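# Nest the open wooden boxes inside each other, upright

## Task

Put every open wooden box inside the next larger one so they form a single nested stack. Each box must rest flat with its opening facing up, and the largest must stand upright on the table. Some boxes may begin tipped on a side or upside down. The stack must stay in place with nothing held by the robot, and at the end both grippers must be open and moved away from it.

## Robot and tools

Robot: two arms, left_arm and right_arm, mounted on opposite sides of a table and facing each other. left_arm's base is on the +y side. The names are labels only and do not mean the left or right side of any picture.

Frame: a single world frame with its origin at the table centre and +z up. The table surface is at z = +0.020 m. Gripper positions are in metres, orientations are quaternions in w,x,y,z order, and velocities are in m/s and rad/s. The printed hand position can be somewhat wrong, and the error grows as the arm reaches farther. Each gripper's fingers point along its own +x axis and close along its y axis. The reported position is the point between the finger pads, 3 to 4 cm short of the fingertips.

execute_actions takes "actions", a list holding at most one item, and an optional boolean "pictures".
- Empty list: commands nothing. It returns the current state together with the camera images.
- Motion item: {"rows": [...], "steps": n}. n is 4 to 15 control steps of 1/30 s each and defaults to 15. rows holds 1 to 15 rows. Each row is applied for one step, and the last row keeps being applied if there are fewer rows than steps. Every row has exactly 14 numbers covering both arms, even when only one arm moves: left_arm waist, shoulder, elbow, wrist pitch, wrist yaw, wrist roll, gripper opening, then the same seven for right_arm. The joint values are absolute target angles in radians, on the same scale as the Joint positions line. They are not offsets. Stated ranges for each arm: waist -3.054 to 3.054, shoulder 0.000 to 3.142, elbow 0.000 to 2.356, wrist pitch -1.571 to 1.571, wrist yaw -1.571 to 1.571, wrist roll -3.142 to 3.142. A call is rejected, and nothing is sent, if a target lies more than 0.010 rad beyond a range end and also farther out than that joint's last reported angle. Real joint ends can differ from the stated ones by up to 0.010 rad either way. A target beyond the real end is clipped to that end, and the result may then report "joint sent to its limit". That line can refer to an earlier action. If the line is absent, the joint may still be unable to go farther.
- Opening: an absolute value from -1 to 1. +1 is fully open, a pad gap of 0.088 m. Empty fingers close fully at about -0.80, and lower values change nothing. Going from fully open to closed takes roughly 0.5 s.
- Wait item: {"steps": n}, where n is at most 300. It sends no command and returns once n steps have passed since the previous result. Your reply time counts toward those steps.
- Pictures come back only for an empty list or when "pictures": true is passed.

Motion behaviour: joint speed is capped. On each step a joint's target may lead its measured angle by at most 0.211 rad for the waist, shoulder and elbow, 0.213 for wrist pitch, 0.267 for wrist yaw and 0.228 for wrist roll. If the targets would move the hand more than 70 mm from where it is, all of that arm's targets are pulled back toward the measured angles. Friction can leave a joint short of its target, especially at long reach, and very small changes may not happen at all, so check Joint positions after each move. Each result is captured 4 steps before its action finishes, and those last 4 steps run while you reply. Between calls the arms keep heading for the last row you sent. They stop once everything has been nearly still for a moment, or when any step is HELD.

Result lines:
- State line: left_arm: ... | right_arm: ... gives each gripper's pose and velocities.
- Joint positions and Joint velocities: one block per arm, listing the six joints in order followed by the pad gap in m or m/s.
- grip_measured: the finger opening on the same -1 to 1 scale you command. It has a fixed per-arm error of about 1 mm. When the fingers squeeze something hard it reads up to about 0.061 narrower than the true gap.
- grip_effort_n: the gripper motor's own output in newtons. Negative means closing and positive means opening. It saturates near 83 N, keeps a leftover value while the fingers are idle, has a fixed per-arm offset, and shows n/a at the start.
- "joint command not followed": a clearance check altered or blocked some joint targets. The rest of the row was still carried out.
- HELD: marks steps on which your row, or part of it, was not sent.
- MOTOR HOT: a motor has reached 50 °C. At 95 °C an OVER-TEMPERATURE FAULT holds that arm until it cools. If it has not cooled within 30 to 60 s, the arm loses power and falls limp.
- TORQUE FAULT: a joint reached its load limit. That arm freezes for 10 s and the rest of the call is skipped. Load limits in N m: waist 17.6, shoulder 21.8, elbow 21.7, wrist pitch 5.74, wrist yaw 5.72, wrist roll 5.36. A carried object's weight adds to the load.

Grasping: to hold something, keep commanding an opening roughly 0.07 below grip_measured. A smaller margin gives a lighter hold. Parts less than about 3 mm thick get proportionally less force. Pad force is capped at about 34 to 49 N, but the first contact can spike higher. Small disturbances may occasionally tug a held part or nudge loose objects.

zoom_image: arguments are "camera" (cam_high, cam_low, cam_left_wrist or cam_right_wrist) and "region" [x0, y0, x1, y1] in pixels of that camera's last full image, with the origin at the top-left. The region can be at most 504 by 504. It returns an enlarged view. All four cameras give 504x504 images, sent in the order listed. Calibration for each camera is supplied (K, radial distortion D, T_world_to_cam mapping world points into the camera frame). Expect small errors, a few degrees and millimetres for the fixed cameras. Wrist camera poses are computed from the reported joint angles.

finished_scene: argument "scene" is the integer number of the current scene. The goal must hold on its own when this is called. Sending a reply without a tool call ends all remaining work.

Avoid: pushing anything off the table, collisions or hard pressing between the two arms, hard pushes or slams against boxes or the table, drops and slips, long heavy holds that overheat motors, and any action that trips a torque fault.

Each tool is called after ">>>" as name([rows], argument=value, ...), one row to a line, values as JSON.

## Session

>>> execute_actions(actions=[])

Scene clock: 0.00 s of 4500.00 s.
left_arm: end_effector_position=(-0.1057, +0.0343, +0.1563) grip_measured=+0.846 grip_effort_n=n/a end_effector_quat_wxyz=(+0.578, +0.015, +0.816, +0.012) end_effector_velocity=(-0.003, +0.001, -0.001) end_effector_angular_velocity=(+0.012, -0.005, +0.002) | right_arm: end_effector_position=(+0.3330, -0.2260, +0.2230) grip_measured=+0.838 grip_effort_n=n/a end_effector_quat_wxyz=(+0.029, +0.830, +0.001, -0.557) end_effector_velocity=(-0.003, -0.001, -0.003) end_effector_angular_velocity=(-0.001, +0.025, +0.005)
Joint positions: left_arm=[-0.067  2.151  1.795 -1.405  1.034 -1.1    0.08 ] | right_arm=[-0.593  1.912  1.278 -0.928  0.098 -2.169  0.08 ]
Joint velocities: left_arm=[-0.007 -0.002  0.002 -0.007 -0.007 -0.007 -0.   ] | right_arm=[-0.002  0.002 -0.002 -0.007 -0.022 -0.007 -0.   ]
Motor temperatures (°C, as the motors report them): left_arm=[27 28 29 26 26 25] | right_arm=[27 29 29 27 25 25]
Heat: left arm: hottest elbow 29 °C (+0.0 °C/min); right arm: hottest shoulder 29 °C (+0.0 °C/min).
camera_calibration (this result's frames):
cam_left_wrist: T_world_to_cam=[[-0.0493941, -0.997308, -0.0541925, 0.0537389], [-0.781087, 0.0047558, 0.624404, -0.14652], [-0.622466, 0.0731709, -0.779219, 0.127883], [0, 0, 0, 1]] pos_world=[-0.0321879, 0.0449338, 0.194049]
cam_right_wrist: T_world_to_cam=[[-0.0665906, 0.994948, -0.0751252, 0.27809], [0.776346, 0.0989619, 0.622489, -0.343704], [0.626779, -0.0168713, -0.779014, 0.0434989], [0, 0, 0, 1]] pos_world=[0.258087, -0.241937, 0.26873]

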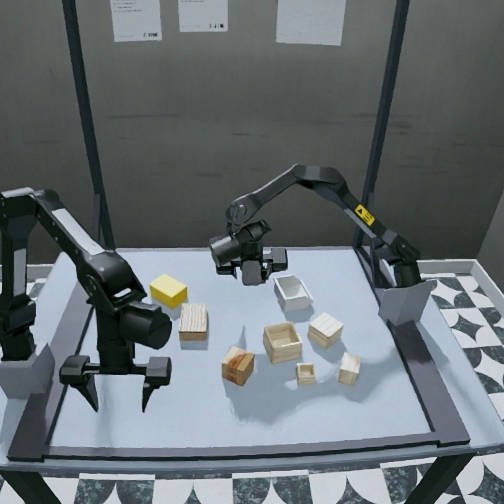

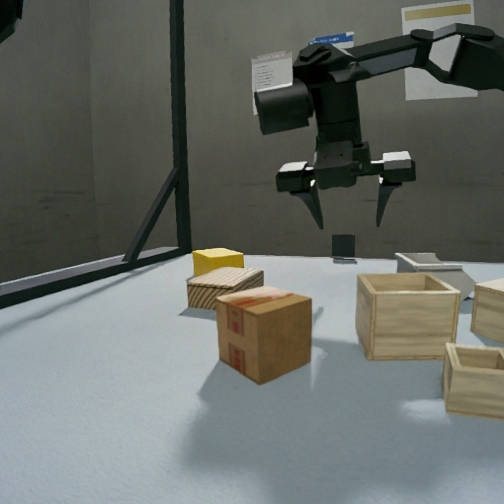

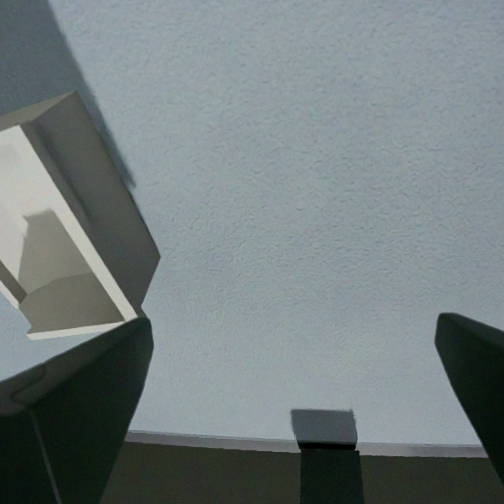

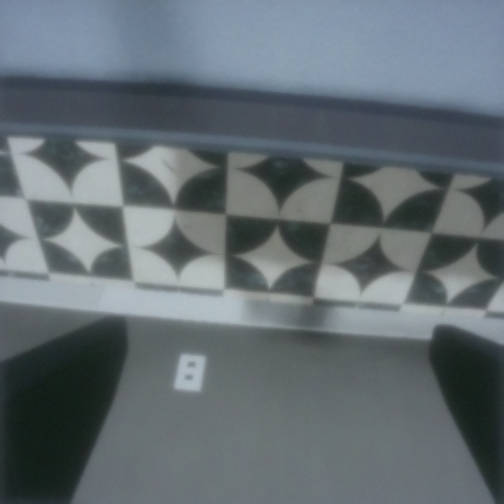

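>>> zoom_image(camera="cam_high", region=[200,270,440,420])

>>> zoom_image(camera="cam_low", region=[300,230,504,440])

Region (200, 270, 440, 420) of cam_high's 504x504 image, scaled by 2.100, with more detail than that image has; it fills the top 315 rows of this view, and the rest is white.

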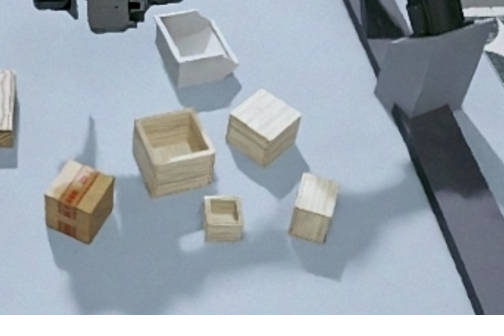

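Region (300, 230, 504, 440) of cam_low's 504x504 image, scaled by 2.400, with more detail than that image has; it fills the left 490 columns of this view, and the rest is white.

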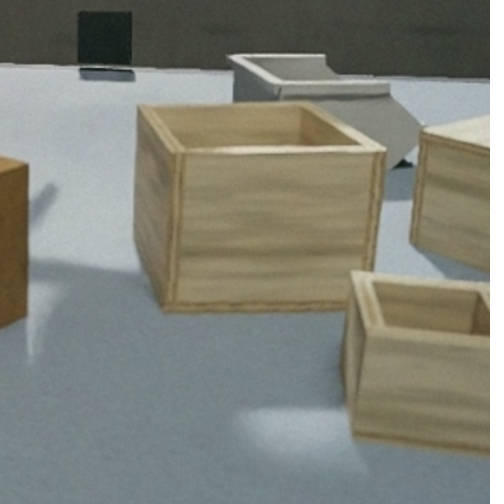

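>>> execute_actions([
  {"rows":[[-0.067,1.75,1.45,-1.1,0,0,1,-0.593,1.912,1.278,-0.928,0.098,-2.169,0.84]],"steps":15},
])

>>> execute_actions([
  {"steps":150},
], pictures=true)

Scene clock: 1.37 s of 4500.00 s.
left_arm: end_effector_position=(-0.0612, +0.0777, +0.1935) grip_measured=+0.997 grip_effort_n=15.6 end_effector_quat_wxyz=(+0.748, +0.303, +0.549, -0.219) end_effector_velocity=(+0.151, +0.047, +0.165) end_effector_angular_velocity=(+0.455, -1.720, -1.569) | right_arm: end_effector_position=(+0.3330, -0.2260, +0.2230) grip_measured=+0.838 grip_effort_n=14.2 end_effector_quat_wxyz=(+0.029, +0.830, +0.001, -0.557) end_effector_velocity=(-0.000, -0.003, +0.000) end_effector_angular_velocity=(-0.003, +0.010, -0.001)
Joint positions: left_arm=[-0.068  1.791  1.486 -1.122  0.433 -0.583  0.088] | right_arm=[-0.593  1.912  1.278 -0.928  0.098 -2.169  0.08 ]
Joint velocities: left_arm=[-0.002 -0.466 -0.144  0.139 -1.678  1.429  0.003] | right_arm=[-0.007 -0.002 -0.002 -0.007 -0.007 -0.007 -0.   ]
Motor temperatures (°C, as the motors report them): left_arm=[27 28 29 26 26 25] | right_arm=[27 29 29 27 25 25]
Heat: left arm: hottest elbow 29 °C (+0.0 °C/min); right arm: hottest shoulder 29 °C (+0.0 °C/min).
Steps of this call (steps 1 to 30: nothing new was sent; steps 31 to 41: the first 11 steps of this action). Readings (joint positions):
31: left_arm=[-0.067 2.135 1.775 -1.377 1.013 -1.076] | right_arm=[-0.593 1.912 1.278 -0.928 0.098 -2.169]
32: left_arm=[-0.068 2.100 1.727 -1.320 0.943 -1.020] | right_arm=[-0.593 1.912 1.278 -0.928 0.098 -2.169]
34: left_arm=[-0.068 2.024 1.632 -1.241 0.828 -0.924] | right_arm=[-0.593 1.912 1.278 -0.928 0.098 -2.169]
38: left_arm=[-0.068 1.864 1.511 -1.151 0.600 -0.729] | right_arm=[-0.593 1.912 1.278 -0.928 0.098 -2.169]
41: the state above

Scene clock: 6.37 s of 4500.00 s.
left_arm: end_effector_position=(-0.0090, +0.0944, +0.2263) grip_measured=+1.000 grip_effort_n=15.6 end_effector_quat_wxyz=(+0.697, +0.589, +0.339, -0.230) end_effector_velocity=(-0.002, +0.002, -0.001) end_effector_angular_velocity=(-0.009, +0.007, +0.019) | right_arm: end_effector_position=(+0.3330, -0.2260, +0.2230) grip_measured=+0.838 grip_effort_n=15.1 end_effector_quat_wxyz=(+0.029, +0.830, +0.001, -0.557) end_effector_velocity=(-0.001, -0.000, +0.000) end_effector_angular_velocity=(+0.008, +0.003, +0.008)
Joint positions: left_arm=[-0.068  1.763  1.456 -1.102  0.004 -0.003  0.088] | right_arm=[-0.593  1.912  1.278 -0.928  0.098 -2.169  0.08 ]
Joint velocities: left_arm=[-0.002 -0.002 -0.002 -0.007  0.007 -0.022  0.   ] | right_arm=[-0.002 -0.007 -0.007  0.007 -0.007 -0.007 -0.   ]
Motor temperatures (°C, as the motors report them): left_arm=[28 30 29 26 26 25] | right_arm=[27 30 29 27 25 25]
Heat: left arm: hottest shoulder 30 °C (+9.4 °C/min); right arm: hottest shoulder 30 °C (+9.4 °C/min).
Kept back: nothing.
Steps of this call (steps 1 to 4: the last 4 steps of your previous action; steps 5 to 45: the robot went on to your last target; steps 46 to 110: nothing new was sent; then 1.33 s passed at rest). Readings (joint positions):
1: left_arm=[-0.068 1.778 1.482 -1.117 0.376 -0.534] | right_arm=[-0.593 1.912 1.278 -0.928 0.098 -2.169]
2: left_arm=[-0.068 1.770 1.477 -1.113 0.320 -0.486] | right_arm=[-0.593 1.912 1.278 -0.928 0.098 -2.169]
4: left_arm=[-0.068 1.766 1.468 -1.109 0.206 -0.388] | right_arm=[-0.593 1.912 1.278 -0.928 0.098 -2.169]
8: left_arm=[-0.068 1.766 1.457 -1.105 0.070 -0.194] | right_arm=[-0.593 1.912 1.278 -0.928 0.098 -2.169]
110: the state above
All arms were judged still, so your last target was given up. Only a new action makes them travel on or press farther. Fingers that are still opening or closing keep moving.
camera_calibration (this result's frames):
cam_left_wrist: T_world_to_cam=[[-0.706652, -0.168431, -0.687222, 0.181305], [-0.395334, 0.899497, 0.186055, -0.0968065], [0.586817, 0.403158, -0.702218, 0.200536], [0, 0, 0, 1]] pos_world=[-0.0278291, 0.0367667, 0.283429]
cam_right_wrist: T_world_to_cam=[[-0.0665906, 0.994948, -0.0751252, 0.27809], [0.776346, 0.0989619, 0.622489, -0.343704], [0.626779, -0.0168713, -0.779014, 0.0434989], [0, 0, 0, 1]] pos_world=[0.258087, -0.241937, 0.26873]

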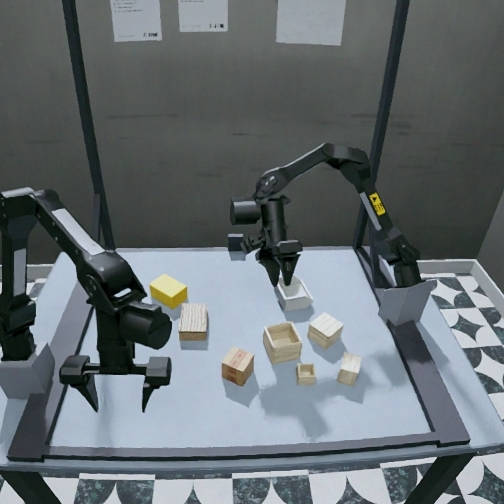

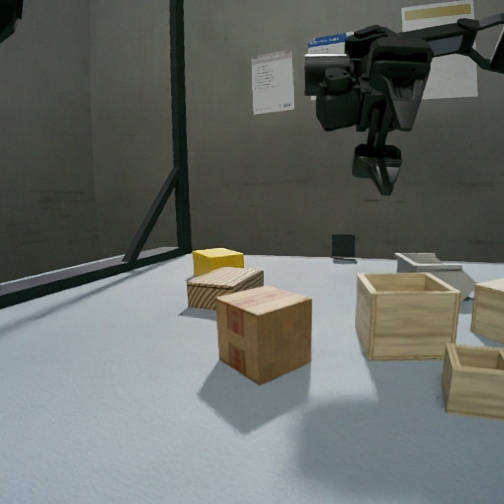

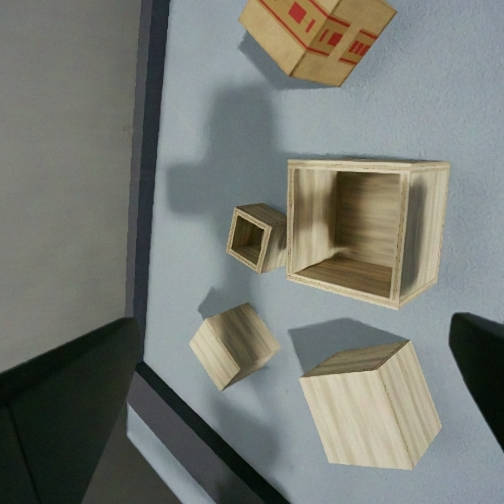

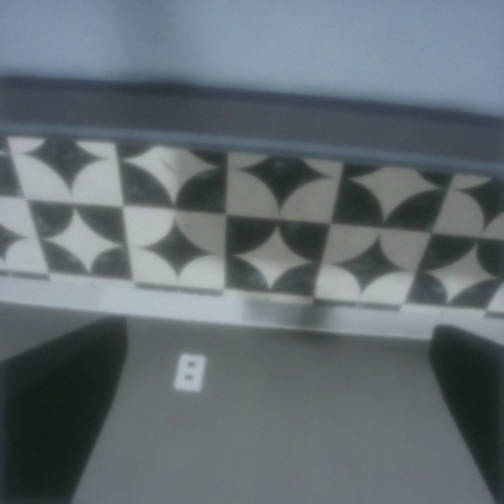

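>>> execute_actions([
  {"rows":[[-0.068,1.76,1.456,-1.2,0.72,0,1,-0.593,1.912,1.278,-0.928,0.098,-2.169,0.84]],"steps":15},
])

>>> execute_actions([
  {"steps":30},
], pictures=true)

Scene clock: 8.13 s of 4500.00 s.
left_arm: end_effector_position=(-0.0890, +0.0932, +0.1889) grip_measured=+1.000 grip_effort_n=15.1 end_effector_quat_wxyz=(+0.594, +0.468, +0.527, -0.389) end_effector_velocity=(-0.161, -0.027, -0.029) end_effector_angular_velocity=(-0.209, +1.031, +0.024) | right_arm: end_effector_position=(+0.3330, -0.2260, +0.2230) grip_measured=+0.838 grip_effort_n=14.7 end_effector_quat_wxyz=(+0.029, +0.830, +0.001, -0.557) end_effector_velocity=(-0.001, -0.006, -0.002) end_effector_angular_velocity=(-0.028, +0.008, -0.003)
Joint positions: left_arm=[-0.068  1.763  1.456 -1.193  0.585 -0.003  0.088] | right_arm=[-0.593  1.912  1.278 -0.928  0.098 -2.169  0.08 ]
Joint velocities: left_arm=[-0.027 -0.002 -0.002 -0.066  1.048 -0.007  0.   ] | right_arm=[-0.002  0.002 -0.002 -0.022  0.007 -0.007 -0.   ]
Motor temperatures (°C, as the motors report them): left_arm=[28 30 29 26 26 25] | right_arm=[27 30 29 27 25 25]
Heat: left arm: hottest shoulder 30 °C (+7.4 °C/min); right arm: hottest shoulder 30 °C (+7.4 °C/min).
Steps of this call (steps 1 to 42: nothing new was sent; steps 43 to 53: the first 11 steps of this action). Readings (joint positions):
43: left_arm=[-0.067 1.763 1.456 -1.107 0.027 -0.003] | right_arm=[-0.593 1.912 1.278 -0.928 0.098 -2.169]
44: left_arm=[-0.065 1.763 1.456 -1.128 0.091 -0.003] | right_arm=[-0.593 1.912 1.278 -0.928 0.098 -2.169]
46: left_arm=[-0.066 1.763 1.456 -1.165 0.205 -0.003] | right_arm=[-0.593 1.912 1.278 -0.928 0.098 -2.169]
50: left_arm=[-0.068 1.763 1.456 -1.187 0.433 -0.003] | right_arm=[-0.593 1.912 1.278 -0.928 0.098 -2.169]
53: the state above

Scene clock: 9.13 s of 4500.00 s.
left_arm: end_effector_position=(-0.1085, +0.0891, +0.1871) grip_measured=+1.000 grip_effort_n=15.1 end_effector_quat_wxyz=(+0.566, +0.433, +0.559, -0.425) end_effector_velocity=(-0.001, -0.003, -0.000) end_effector_angular_velocity=(-0.016, +0.003, -0.009) | right_arm: end_effector_position=(+0.3330, -0.2260, +0.2230) grip_measured=+0.838 grip_effort_n=15.1 end_effector_quat_wxyz=(+0.029, +0.830, +0.001, -0.557) end_effector_velocity=(+0.000, -0.003, +0.002) end_effector_angular_velocity=(-0.008, -0.005, +0.003)
Joint positions: left_arm=[-0.07   1.763  1.456 -1.198  0.716 -0.003  0.088] | right_arm=[-0.593  1.912  1.278 -0.928  0.098 -2.169  0.08 ]
Joint velocities: left_arm=[-0.002 -0.002 -0.002  0.022  0.007 -0.007  0.   ] | right_arm=[-0.002 -0.007 -0.002 -0.007  0.007 -0.007 -0.   ]
Motor temperatures (°C, as the motors report them): left_arm=[28 30 29 26 26 25] | right_arm=[27 30 29 27 25 25]
Heat: left arm: hottest shoulder 30 °C (+6.6 °C/min); right arm: hottest shoulder 30 °C (+6.6 °C/min).
Kept back: nothing.
Steps of this call (steps 1 to 4: the last 4 steps of your previous action; steps 5 to 30: the robot went on to your last target). Readings (joint positions):
1: left_arm=[-0.069 1.763 1.456 -1.194 0.617 -0.003] | right_arm=[-0.593 1.912 1.278 -0.928 0.098 -2.169]
2: left_arm=[-0.070 1.763 1.456 -1.195 0.641 -0.003] | right_arm=[-0.593 1.912 1.278 -0.928 0.098 -2.169]
4: left_arm=[-0.070 1.763 1.456 -1.196 0.672 -0.003] | right_arm=[-0.593 1.912 1.278 -0.928 0.098 -2.169]
8: left_arm=[-0.070 1.763 1.456 -1.198 0.701 -0.003] | right_arm=[-0.593 1.912 1.278 -0.928 0.098 -2.169]
30: the state above
All arms were judged still, so your last target was given up. Only a new action makes them travel on or press farther. Fingers that are still opening or closing keep moving.
camera_calibration (this result's frames):
cam_left_wrist: T_world_to_cam=[[-0.971042, -0.234868, -0.0437524, -0.0599478], [-0.236018, 0.914674, 0.328127, -0.134715], [-0.0370472, 0.328951, -0.94362, 0.217655], [0, 0, 0, 1]] pos_world=[-0.0819435, 0.0375423, 0.246965]
cam_right_wrist: T_world_to_cam=[[-0.0665906, 0.994948, -0.0751252, 0.27809], [0.776346, 0.0989619, 0.622489, -0.343704], [0.626779, -0.0168713, -0.779014, 0.0434989], [0, 0, 0, 1]] pos_world=[0.258087, -0.241937, 0.26873]

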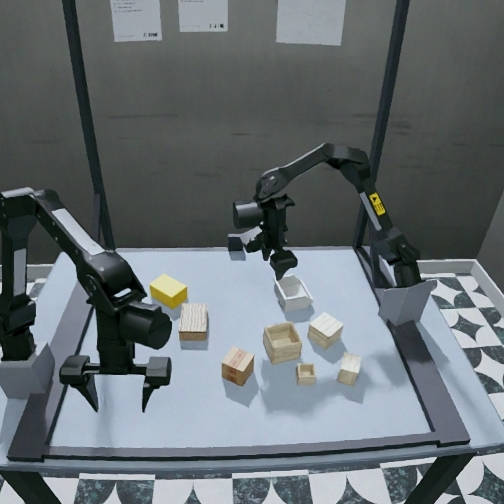

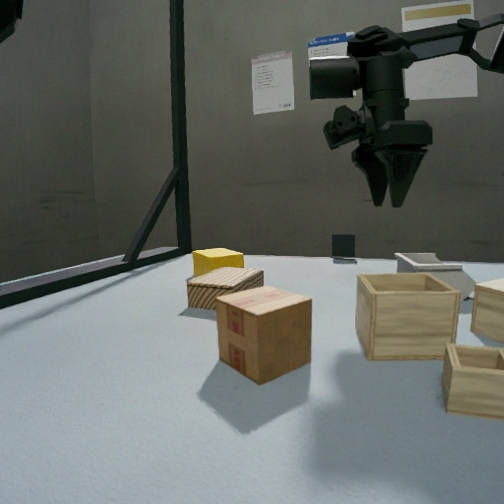

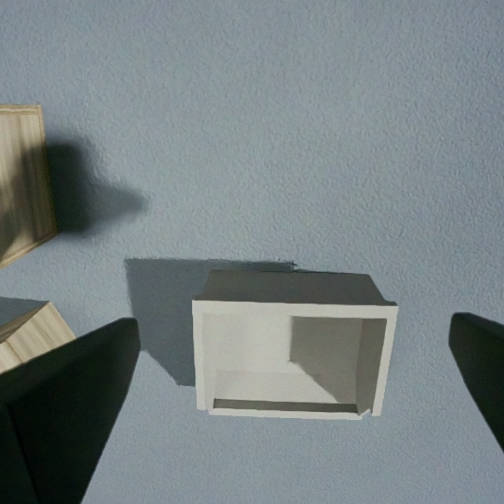

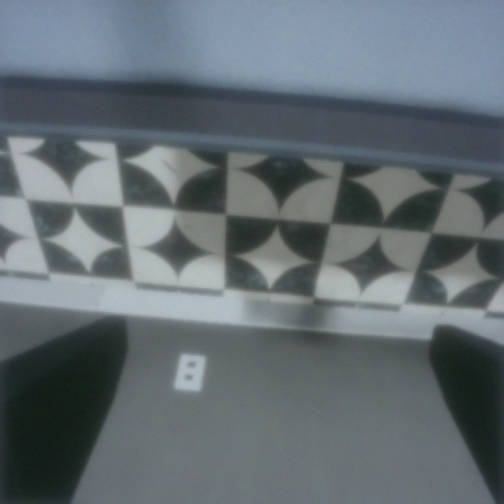

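>>> execute_actions([
  {"rows":[[0.30,2.163,1.469,-1.09,0.594,0,1,-0.593,1.912,1.278,-0.928,0.098,-2.169,0.84]],"steps":15},
])

>>> execute_actions([
  {"steps":45},
], pictures=true)

Scene clock: 10.20 s of 4500.00 s.
left_arm: end_effector_position=(+0.0316, +0.0988, +0.1876) grip_measured=+1.000 grip_effort_n=15.1 end_effector_quat_wxyz=(+0.651, +0.361, +0.586, -0.320) end_effector_velocity=(+0.400, +0.137, -0.025) end_effector_angular_velocity=(+0.054, -0.018, +1.027) | right_arm: end_effector_position=(+0.3330, -0.2260, +0.2230) grip_measured=+0.838 grip_effort_n=15.1 end_effector_quat_wxyz=(+0.029, +0.830, +0.001, -0.557) end_effector_velocity=(-0.003, -0.001, -0.003) end_effector_angular_velocity=(-0.001, +0.025, +0.005)
Joint positions: left_arm=[ 0.184  2.018  1.466 -1.112  0.625 -0.003  0.088] | right_arm=[-0.593  1.912  1.278 -0.928  0.098 -2.169  0.08 ]
Joint velocities: left_arm=[ 0.755  0.842 -0.002  0.139 -0.168  0.007  0.   ] | right_arm=[-0.002  0.002 -0.002 -0.007 -0.022 -0.007  0.   ]
Motor temperatures (°C, as the motors report them): left_arm=[28 30 29 26 26 25] | right_arm=[27 30 30 27 25 25]
Heat: left arm: hottest shoulder 30 °C (+5.9 °C/min); right arm: hottest shoulder 30 °C (+5.9 °C/min).
Steps of this call (steps 1 to 21: nothing new was sent; steps 22 to 32: the first 11 steps of this action). Readings (joint positions):
22: left_arm=[-0.067 1.771 1.456 -1.198 0.716 -0.003] | right_arm=[-0.593 1.912 1.278 -0.928 0.098 -2.169]
23: left_arm=[-0.053 1.784 1.458 -1.185 0.707 -0.003] | right_arm=[-0.593 1.912 1.278 -0.928 0.098 -2.169]
25: left_arm=[-0.006 1.826 1.466 -1.154 0.680 -0.003] | right_arm=[-0.593 1.912 1.278 -0.928 0.098 -2.169]
29: left_arm=[0.104 1.935 1.466 -1.127 0.642 -0.003] | right_arm=[-0.593 1.912 1.278 -0.928 0.098 -2.169]
32: the state above

Scene clock: 11.70 s of 4500.00 s.
left_arm: end_effector_position=(+0.0902, +0.1254, +0.1807) grip_measured=+1.000 grip_effort_n=15.1 end_effector_quat_wxyz=(+0.670, +0.317, +0.617, -0.265) end_effector_velocity=(-0.003, +0.000, -0.001) end_effector_angular_velocity=(+0.002, +0.010, -0.005) | right_arm: end_effector_position=(+0.3330, -0.2260, +0.2230) grip_measured=+0.838 grip_effort_n=15.1 end_effector_quat_wxyz=(+0.029, +0.830, +0.001, -0.557) end_effector_velocity=(+0.002, -0.000, +0.001) end_effector_angular_velocity=(+0.000, -0.010, +0.005)
Joint positions: left_arm=[ 0.295  2.153  1.466 -1.092  0.598 -0.003  0.088] | right_arm=[-0.593  1.912  1.278 -0.928  0.098 -2.169  0.08 ]
Joint velocities: left_arm=[-0.002 -0.002 -0.002 -0.007  0.007  0.007  0.   ] | right_arm=[-0.002 -0.002 -0.002  0.007  0.007 -0.007 -0.   ]
Motor temperatures (°C, as the motors report them): left_arm=[29 30 29 26 26 25] | right_arm=[27 30 30 27 25 25]
Heat: left arm: hottest shoulder 30 °C (+5.1 °C/min); right arm: hottest shoulder 30 °C (+5.1 °C/min).
Kept back: nothing.
Steps of this call (steps 1 to 4: the last 4 steps of your previous action; steps 5 to 30: the robot went on to your last target; steps 31 to 45: nothing new was sent). Readings (joint positions):
1: left_arm=[0.209 2.047 1.466 -1.107 0.619 -0.003] | right_arm=[-0.593 1.912 1.278 -0.928 0.098 -2.169]
2: left_arm=[0.232 2.074 1.466 -1.103 0.613 -0.003] | right_arm=[-0.593 1.912 1.278 -0.928 0.098 -2.169]
4: left_arm=[0.270 2.117 1.466 -1.099 0.603 -0.003] | right_arm=[-0.593 1.912 1.278 -0.928 0.098 -2.169]
8: left_arm=[0.294 2.147 1.466 -1.094 0.598 -0.003] | right_arm=[-0.593 1.912 1.278 -0.928 0.098 -2.169]
45: the state above
All arms were judged still, so your last target was given up. Only a new action makes them travel on or press farther. Fingers that are still opening or closing keep moving.
camera_calibration (this result's frames):
cam_left_wrist: T_world_to_cam=[[-0.762459, -0.634523, -0.12664, 0.187486], [-0.639719, 0.709901, 0.294619, -0.050824], [-0.0970411, 0.305649, -0.947186, 0.216028], [0, 0, 0, 1]] pos_world=[0.131401, 0.0890154, 0.243335]
cam_right_wrist: T_world_to_cam=[[-0.0665906, 0.994948, -0.0751252, 0.27809], [0.776346, 0.0989619, 0.622489, -0.343704], [0.626779, -0.0168713, -0.779014, 0.0434989], [0, 0, 0, 1]] pos_world=[0.258087, -0.241937, 0.26873]

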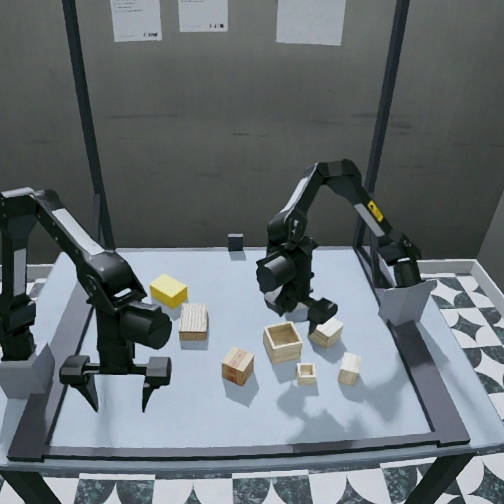

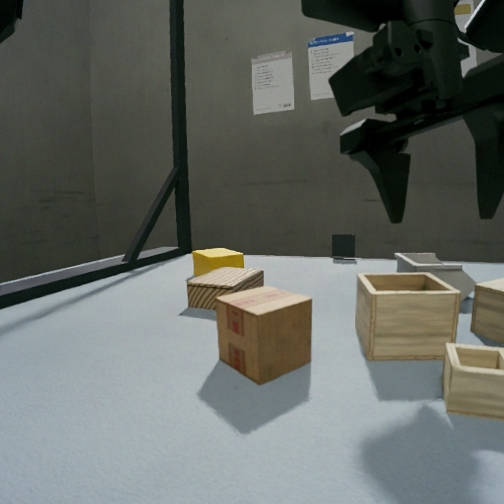

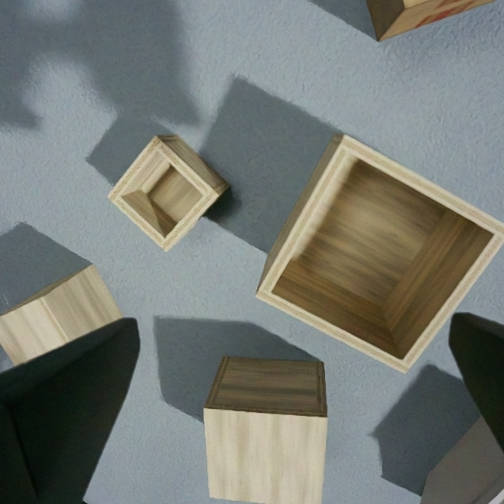

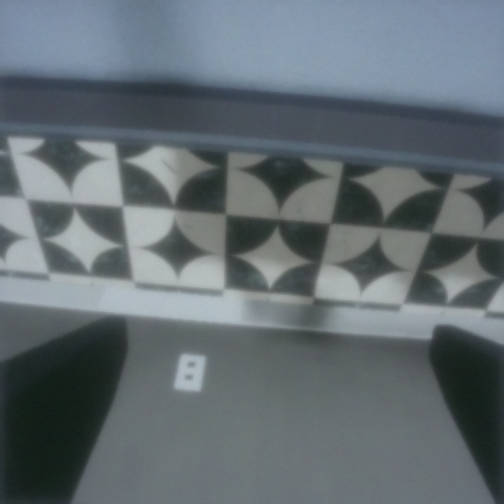

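>>> execute_actions([
  {"rows":[[0.376,1.829,1.178,-1.17,0.63,0,1,-0.593,1.912,1.278,-0.928,0.098,-2.169,0.84]],"steps":15},
])

>>> execute_actions([
  {"steps":40},
], pictures=true)

Scene clock: 13.60 s of 4500.00 s.
left_arm: end_effector_position=(+0.0354, +0.1790, +0.2134) grip_measured=+1.000 grip_effort_n=15.1 end_effector_quat_wxyz=(+0.680, +0.274, +0.629, -0.258) end_effector_velocity=(-0.042, +0.037, -0.000) end_effector_angular_velocity=(+0.023, +0.040, +0.061) | right_arm: end_effector_position=(+0.3330, -0.2260, +0.2230) grip_measured=+0.838 grip_effort_n=14.7 end_effector_quat_wxyz=(+0.029, +0.830, +0.001, -0.557) end_effector_velocity=(-0.003, -0.004, +0.001) end_effector_angular_velocity=(-0.012, +0.015, +0.002)
Joint positions: left_arm=[ 0.371  1.853  1.206 -1.164  0.625 -0.001  0.088] | right_arm=[-0.593  1.912  1.278 -0.928  0.098 -2.169  0.08 ]
Joint velocities: left_arm=[ 0.002 -0.168 -0.164 -0.066  0.007 -0.022  0.   ] | right_arm=[-0.002 -0.007 -0.002 -0.022 -0.007 -0.007 -0.   ]
Motor temperatures (°C, as the motors report them): left_arm=[29 30 29 26 26 25] | right_arm=[27 31 30 27 25 25]
Heat: left arm: hottest shoulder 30 °C (+4.4 °C/min); right arm: hottest shoulder 31 °C (+8.8 °C/min).
Steps of this call (steps 1 to 46: nothing new was sent; steps 47 to 57: the first 11 steps of this action). Readings (joint positions):
47: left_arm=[0.297 2.140 1.450 -1.086 0.601 -0.002] | right_arm=[-0.593 1.912 1.278 -0.928 0.098 -2.169]
48: left_arm=[0.306 2.110 1.409 -1.095 0.605 -0.001] | right_arm=[-0.593 1.912 1.278 -0.928 0.098 -2.169]
50: left_arm=[0.336 2.027 1.313 -1.149 0.610 -0.001] | right_arm=[-0.593 1.912 1.278 -0.928 0.098 -2.169]
54: left_arm=[0.370 1.893 1.226 -1.160 0.621 -0.001] | right_arm=[-0.593 1.912 1.278 -0.928 0.098 -2.169]
57: the state above

Scene clock: 14.93 s of 4500.00 s.
left_arm: end_effector_position=(+0.0317, +0.1843, +0.2113) grip_measured=+1.000 grip_effort_n=15.1 end_effector_quat_wxyz=(+0.678, +0.273, +0.633, -0.254) end_effector_velocity=(-0.002, +0.003, -0.001) end_effector_angular_velocity=(+0.010, -0.000, +0.010) | right_arm: end_effector_position=(+0.3330, -0.2260, +0.2230) grip_measured=+0.838 grip_effort_n=15.6 end_effector_quat_wxyz=(+0.029, +0.830, +0.001, -0.557) end_effector_velocity=(-0.003, -0.001, -0.003) end_effector_angular_velocity=(-0.001, +0.025, +0.005)
Joint positions: left_arm=[ 0.371  1.84   1.184 -1.169  0.626 -0.001  0.088] | right_arm=[-0.593  1.912  1.278 -0.928  0.098 -2.169  0.08 ]
Joint velocities: left_arm=[-0.002 -0.007 -0.007 -0.007 -0.007 -0.007  0.   ] | right_arm=[-0.002  0.002 -0.002 -0.007 -0.022 -0.007 -0.   ]
Motor temperatures (°C, as the motors report them): left_arm=[29 30 30 26 26 25] | right_arm=[27 31 30 27 25 25]
Heat: left arm: hottest shoulder 30 °C (+4.0 °C/min); right arm: hottest shoulder 31 °C (+8.0 °C/min).
Kept back: nothing.
Steps of this call (steps 1 to 4: the last 4 steps of your previous action; steps 5 to 30: the robot went on to your last target; steps 31 to 40: nothing new was sent). Readings (joint positions):
1: left_arm=[0.371 1.849 1.201 -1.165 0.625 -0.001] | right_arm=[-0.593 1.912 1.278 -0.928 0.098 -2.169]
2: left_arm=[0.371 1.848 1.197 -1.166 0.625 -0.001] | right_arm=[-0.593 1.912 1.278 -0.928 0.098 -2.169]
4: left_arm=[0.371 1.847 1.190 -1.167 0.625 -0.001] | right_arm=[-0.593 1.912 1.278 -0.928 0.098 -2.169]
8: left_arm=[0.371 1.843 1.185 -1.168 0.625 -0.001] | right_arm=[-0.593 1.912 1.278 -0.928 0.098 -2.169]
40: the state above
All arms were judged still, so your last target was given up. Only a new action makes them travel on or press farther. Fingers that are still opening or closing keep moving.
camera_calibration (this result's frames):
cam_left_wrist: T_world_to_cam=[[-0.710126, -0.699698, -0.0783844, 0.184355], [-0.688656, 0.667087, 0.284161, -0.127361], [-0.146537, 0.25577, -0.955567, 0.233884], [0, 0, 0, 1]] pos_world=[0.0774803, 0.154133, 0.274134]
cam_right_wrist: T_world_to_cam=[[-0.0665906, 0.994948, -0.0751252, 0.27809], [0.776346, 0.0989619, 0.622489, -0.343704], [0.626779, -0.0168713, -0.779014, 0.0434989], [0, 0, 0, 1]] pos_world=[0.258087, -0.241937, 0.26873]

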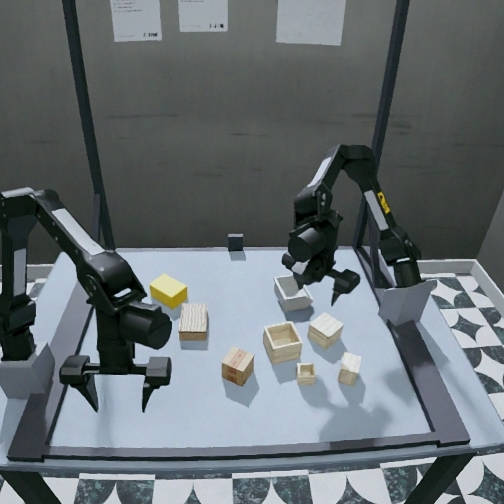

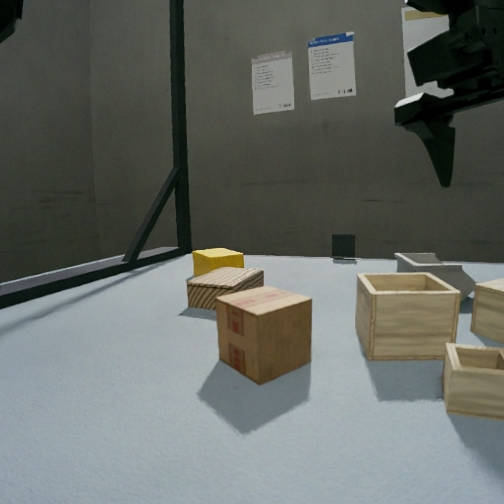

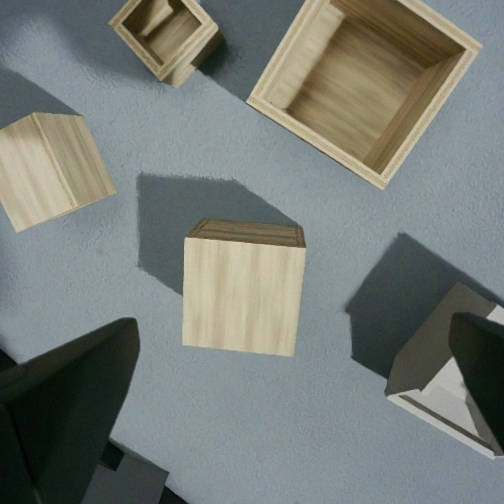

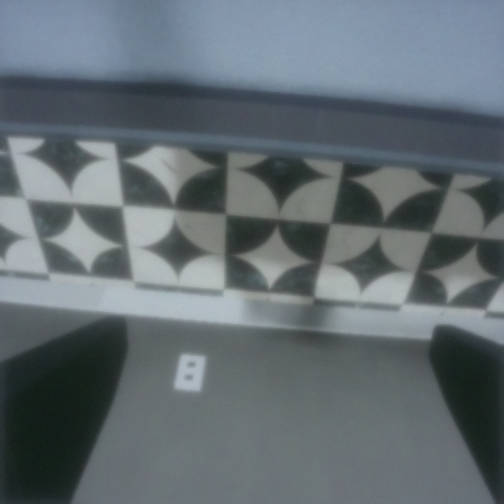

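>>> execute_actions([
  {"rows":[[0.292,1.754,0.805,-0.82,0.67,0,1,-0.593,1.912,1.278,-0.928,0.098,-2.169,0.84]],"steps":15},
])

>>> execute_actions([
  {"steps":30},
], pictures=true)

Scene clock: 16.43 s of 4500.00 s.
left_arm: end_effector_position=(+0.0231, +0.2269, +0.1447) grip_measured=+1.000 grip_effort_n=15.1 end_effector_quat_wxyz=(+0.660, +0.296, +0.630, -0.284) end_effector_velocity=(+0.002, +0.025, -0.031) end_effector_angular_velocity=(-0.069, -0.016, -0.039) | right_arm: end_effector_position=(+0.3330, -0.2260, +0.2230) grip_measured=+0.838 grip_effort_n=15.1 end_effector_quat_wxyz=(+0.029, +0.830, +0.001, -0.557) end_effector_velocity=(-0.004, -0.004, -0.001) end_effector_angular_velocity=(-0.023, +0.018, +0.019)
Joint positions: left_arm=[ 0.295  1.773  0.837 -0.85   0.662 -0.001  0.088] | right_arm=[-0.593  1.912  1.278 -0.928  0.098 -2.169  0.08 ]
Joint velocities: left_arm=[-0.007 -0.051 -0.222  0.256  0.037 -0.022  0.   ] | right_arm=[ 0.002 -0.002 -0.002 -0.022 -0.007 -0.022  0.   ]
Motor temperatures (°C, as the motors report them): left_arm=[29 30 30 26 26 25] | right_arm=[27 31 30 27 25 25]
Heat: left arm: hottest shoulder 30 °C (+3.7 °C/min); right arm: hottest shoulder 31 °C (+7.3 °C/min).
Steps of this call (steps 1 to 34: nothing new was sent; steps 35 to 45: the first 11 steps of this action). Readings (joint positions):
35: left_arm=[0.369 1.832 1.165 -1.143 0.631 -0.001] | right_arm=[-0.593 1.912 1.278 -0.928 0.098 -2.169]
36: left_arm=[0.360 1.813 1.123 -1.082 0.639 -0.001] | right_arm=[-0.593 1.912 1.278 -0.928 0.098 -2.169]
38: left_arm=[0.329 1.784 1.033 -1.003 0.653 -0.001] | right_arm=[-0.593 1.912 1.278 -0.928 0.098 -2.169]
42: left_arm=[0.297 1.774 0.883 -0.887 0.660 -0.001] | right_arm=[-0.593 1.912 1.278 -0.928 0.098 -2.169]
45: the state above

Scene clock: 17.43 s of 4500.00 s.
left_arm: end_effector_position=(+0.0226, +0.2297, +0.1413) grip_measured=+1.000 grip_effort_n=15.1 end_effector_quat_wxyz=(+0.660, +0.297, +0.626, -0.289) end_effector_velocity=(-0.000, +0.002, +0.000) end_effector_angular_velocity=(+0.007, -0.002, +0.014) | right_arm: end_effector_position=(+0.3330, -0.2260, +0.2230) grip_measured=+0.838 grip_effort_n=15.6 end_effector_quat_wxyz=(+0.029, +0.830, +0.001, -0.557) end_effector_velocity=(+0.001, +0.001, +0.001) end_effector_angular_velocity=(-0.001, -0.010, +0.010)
Joint positions: left_arm=[ 0.293  1.763  0.81  -0.822  0.666 -0.001  0.088] | right_arm=[-0.593  1.912  1.278 -0.928  0.098 -2.169  0.08 ]
Joint velocities: left_arm=[ 0.002 -0.002 -0.002 -0.007 -0.007 -0.007  0.   ] | right_arm=[ 0.002 -0.002 -0.002  0.007  0.007 -0.007 -0.   ]
Motor temperatures (°C, as the motors report them): left_arm=[29 30 30 26 26 25] | right_arm=[27 31 30 27 25 25]
Heat: left arm: hottest shoulder 30 °C (+3.4 °C/min); right arm: hottest shoulder 31 °C (+6.9 °C/min).
Kept back: nothing.
Steps of this call (steps 1 to 4: the last 4 steps of your previous action; steps 5 to 30: the robot went on to your last target). Readings (joint positions):
1: left_arm=[0.295 1.771 0.830 -0.842 0.664 -0.001] | right_arm=[-0.593 1.912 1.278 -0.928 0.098 -2.169]
2: left_arm=[0.295 1.768 0.827 -0.837 0.664 -0.001] | right_arm=[-0.593 1.912 1.278 -0.928 0.098 -2.169]
4: left_arm=[0.295 1.765 0.821 -0.831 0.666 -0.001] | right_arm=[-0.593 1.912 1.278 -0.928 0.098 -2.169]
8: left_arm=[0.294 1.764 0.814 -0.825 0.666 -0.001] | right_arm=[-0.593 1.912 1.278 -0.928 0.098 -2.169]
30: the state above
All arms were judged still, so your last target was given up. Only a new action makes them travel on or press farther. Fingers that are still opening or closing keep moving.
camera_calibration (this result's frames):
cam_left_wrist: T_world_to_cam=[[-0.772161, -0.632648, -0.0593705, 0.187455], [-0.619293, 0.728341, 0.293251, -0.160934], [-0.142283, 0.263205, -0.95419, 0.15201], [0, 0, 0, 1]] pos_world=[0.0667088, 0.195798, 0.20337]
cam_right_wrist: T_world_to_cam=[[-0.0665906, 0.994948, -0.0751252, 0.27809], [0.776346, 0.0989619, 0.622489, -0.343704], [0.626779, -0.0168713, -0.779014, 0.0434989], [0, 0, 0, 1]] pos_world=[0.258087, -0.241937, 0.26873]

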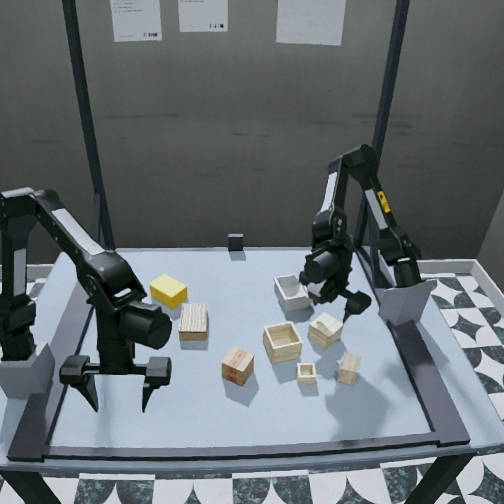

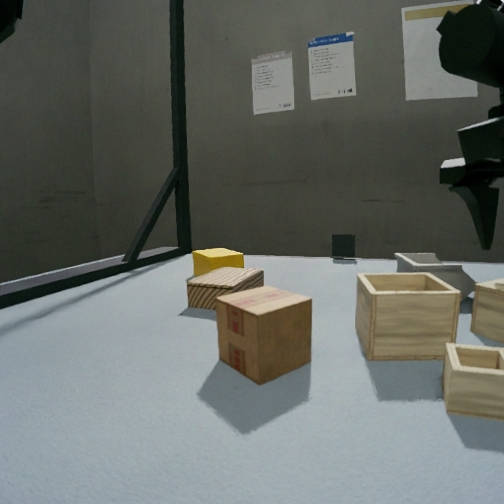

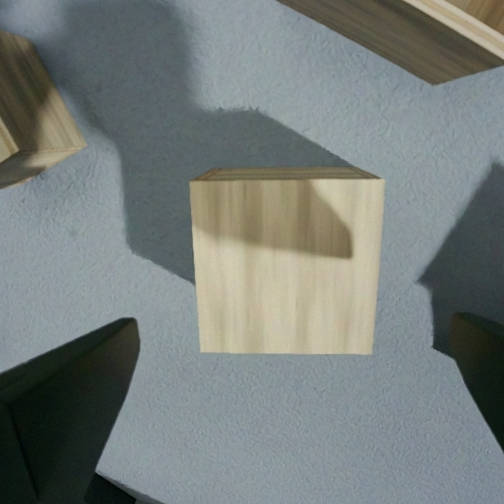

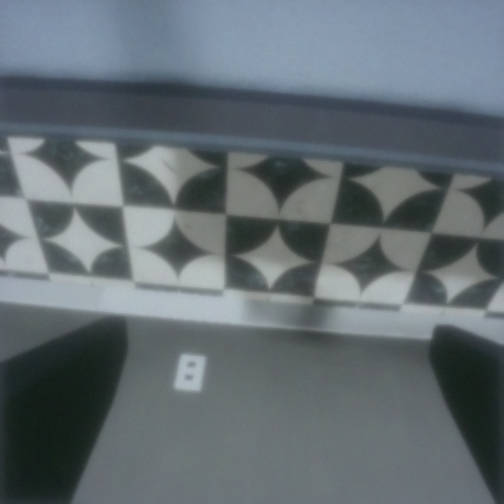

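>>> execute_actions([
  {"rows":[[0.2,1.86,0.766,-0.615,0.705,-0.07,1,-0.593,1.912,1.278,-0.928,0.098,-2.169,0.84]],"steps":15},
])

>>> execute_actions([
  {"steps":20},
], pictures=true)

Scene clock: 18.13 s of 4500.00 s.
left_arm: end_effector_position=(+0.0276, +0.2197, +0.1069) grip_measured=+1.000 grip_effort_n=15.1 end_effector_quat_wxyz=(+0.650, +0.308, +0.621, -0.311) end_effector_velocity=(+0.005, -0.008, -0.007) end_effector_angular_velocity=(-0.029, -0.014, -0.013) | right_arm: end_effector_position=(+0.3330, -0.2260, +0.2230) grip_measured=+0.838 grip_effort_n=14.7 end_effector_quat_wxyz=(+0.029, +0.830, +0.001, -0.557) end_effector_velocity=(+0.003, +0.003, +0.003) end_effector_angular_velocity=(+0.030, -0.008, -0.006)
Joint positions: left_arm=[ 0.205  1.848  0.772 -0.628  0.699 -0.063  0.088] | right_arm=[-0.593  1.912  1.278 -0.928  0.098 -2.169  0.08 ]
Joint velocities: left_arm=[-0.017  0.017 -0.007  0.081  0.007 -0.037  0.   ] | right_arm=[-0.007 -0.007 -0.002  0.022 -0.007  0.007 -0.   ]
Motor temperatures (°C, as the motors report them): left_arm=[29 30 30 26 26 25] | right_arm=[27 31 30 27 25 25]
Heat: left arm: hottest shoulder 30 °C (+3.3 °C/min); right arm: hottest shoulder 31 °C (+6.6 °C/min).
Steps of this call (steps 1 to 10: nothing new was sent; steps 11 to 21: the first 11 steps of this action). Readings (joint positions):
11: left_arm=[0.290 1.769 0.806 -0.803 0.669 -0.009] | right_arm=[-0.593 1.912 1.278 -0.928 0.098 -2.169]
12: left_arm=[0.275 1.780 0.798 -0.751 0.677 -0.022] | right_arm=[-0.593 1.912 1.278 -0.928 0.098 -2.169]
14: left_arm=[0.238 1.813 0.791 -0.690 0.688 -0.040] | right_arm=[-0.593 1.912 1.278 -0.928 0.098 -2.169]
18: left_arm=[0.208 1.843 0.773 -0.644 0.696 -0.058] | right_arm=[-0.593 1.912 1.278 -0.928 0.098 -2.169]
21: the state above

Scene clock: 18.80 s of 4500.00 s.
left_arm: end_effector_position=(+0.0281, +0.2189, +0.1055) grip_measured=+1.000 grip_effort_n=15.1 end_effector_quat_wxyz=(+0.650, +0.308, +0.621, -0.313) end_effector_velocity=(-0.001, +0.004, -0.001) end_effector_angular_velocity=(+0.012, +0.000, +0.028) | right_arm: end_effector_position=(+0.3330, -0.2260, +0.2230) grip_measured=+0.838 grip_effort_n=15.6 end_effector_quat_wxyz=(+0.029, +0.830, +0.001, -0.557) end_effector_velocity=(+0.002, -0.000, -0.001) end_effector_angular_velocity=(+0.005, +0.005, +0.002)
Joint positions: left_arm=[ 0.201  1.852  0.771 -0.617  0.701 -0.067  0.088] | right_arm=[-0.593  1.912  1.278 -0.928  0.098 -2.169  0.08 ]
Joint velocities: left_arm=[-0.002 -0.002 -0.007 -0.007 -0.007 -0.022  0.   ] | right_arm=[-0.007  0.002 -0.002  0.007 -0.007 -0.007 -0.   ]
Motor temperatures (°C, as the motors report them): left_arm=[29 30 30 26 26 25] | right_arm=[27 31 30 27 25 25]
Heat: left arm: hottest shoulder 30 °C (+3.2 °C/min); right arm: hottest shoulder 31 °C (+6.4 °C/min).
Kept back: nothing.
Steps of this call (steps 1 to 4: the last 4 steps of your previous action; steps 5 to 20: the robot went on to your last target). Readings (joint positions):
1: left_arm=[0.204 1.848 0.772 -0.625 0.699 -0.064] | right_arm=[-0.593 1.912 1.278 -0.928 0.098 -2.169]
2: left_arm=[0.204 1.849 0.772 -0.623 0.700 -0.064] | right_arm=[-0.593 1.912 1.278 -0.928 0.098 -2.169]
4: left_arm=[0.203 1.850 0.772 -0.621 0.700 -0.066] | right_arm=[-0.593 1.912 1.278 -0.928 0.098 -2.169]
8: left_arm=[0.202 1.852 0.771 -0.618 0.701 -0.066] | right_arm=[-0.593 1.912 1.278 -0.928 0.098 -2.169]
20: the state above
camera_calibration (this result's frames):
cam_left_wrist: T_world_to_cam=[[-0.806035, -0.590353, -0.0423262, 0.172651], [-0.575043, 0.764186, 0.292138, -0.148116], [-0.140119, 0.259813, -0.955439, 0.122263], [0, 0, 0, 1]] pos_world=[0.0711214, 0.183348, 0.167393]
cam_right_wrist: T_world_to_cam=[[-0.0665906, 0.994948, -0.0751252, 0.27809], [0.776346, 0.0989619, 0.622489, -0.343704], [0.626779, -0.0168713, -0.779014, 0.0434989], [0, 0, 0, 1]] pos_world=[0.258087, -0.241937, 0.26873]

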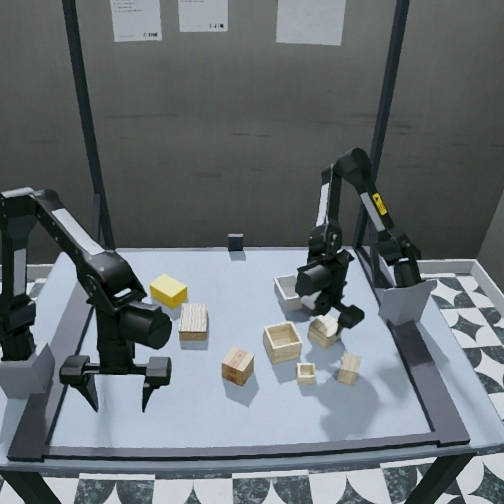

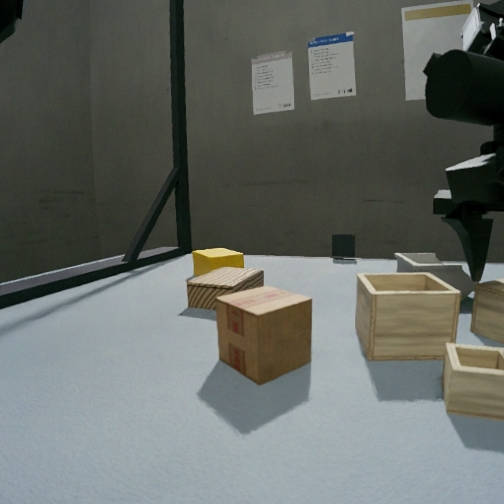

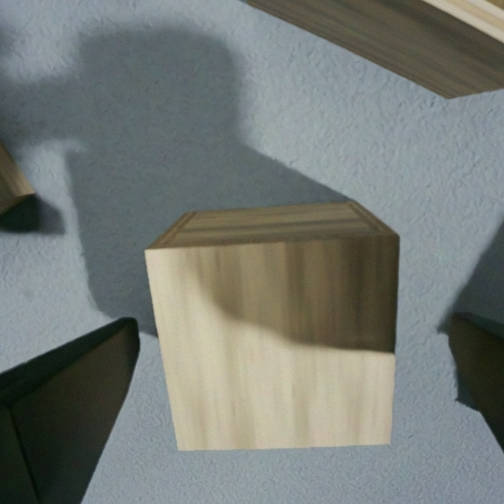

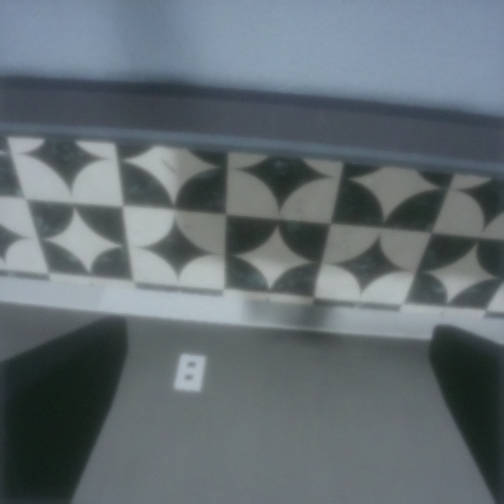

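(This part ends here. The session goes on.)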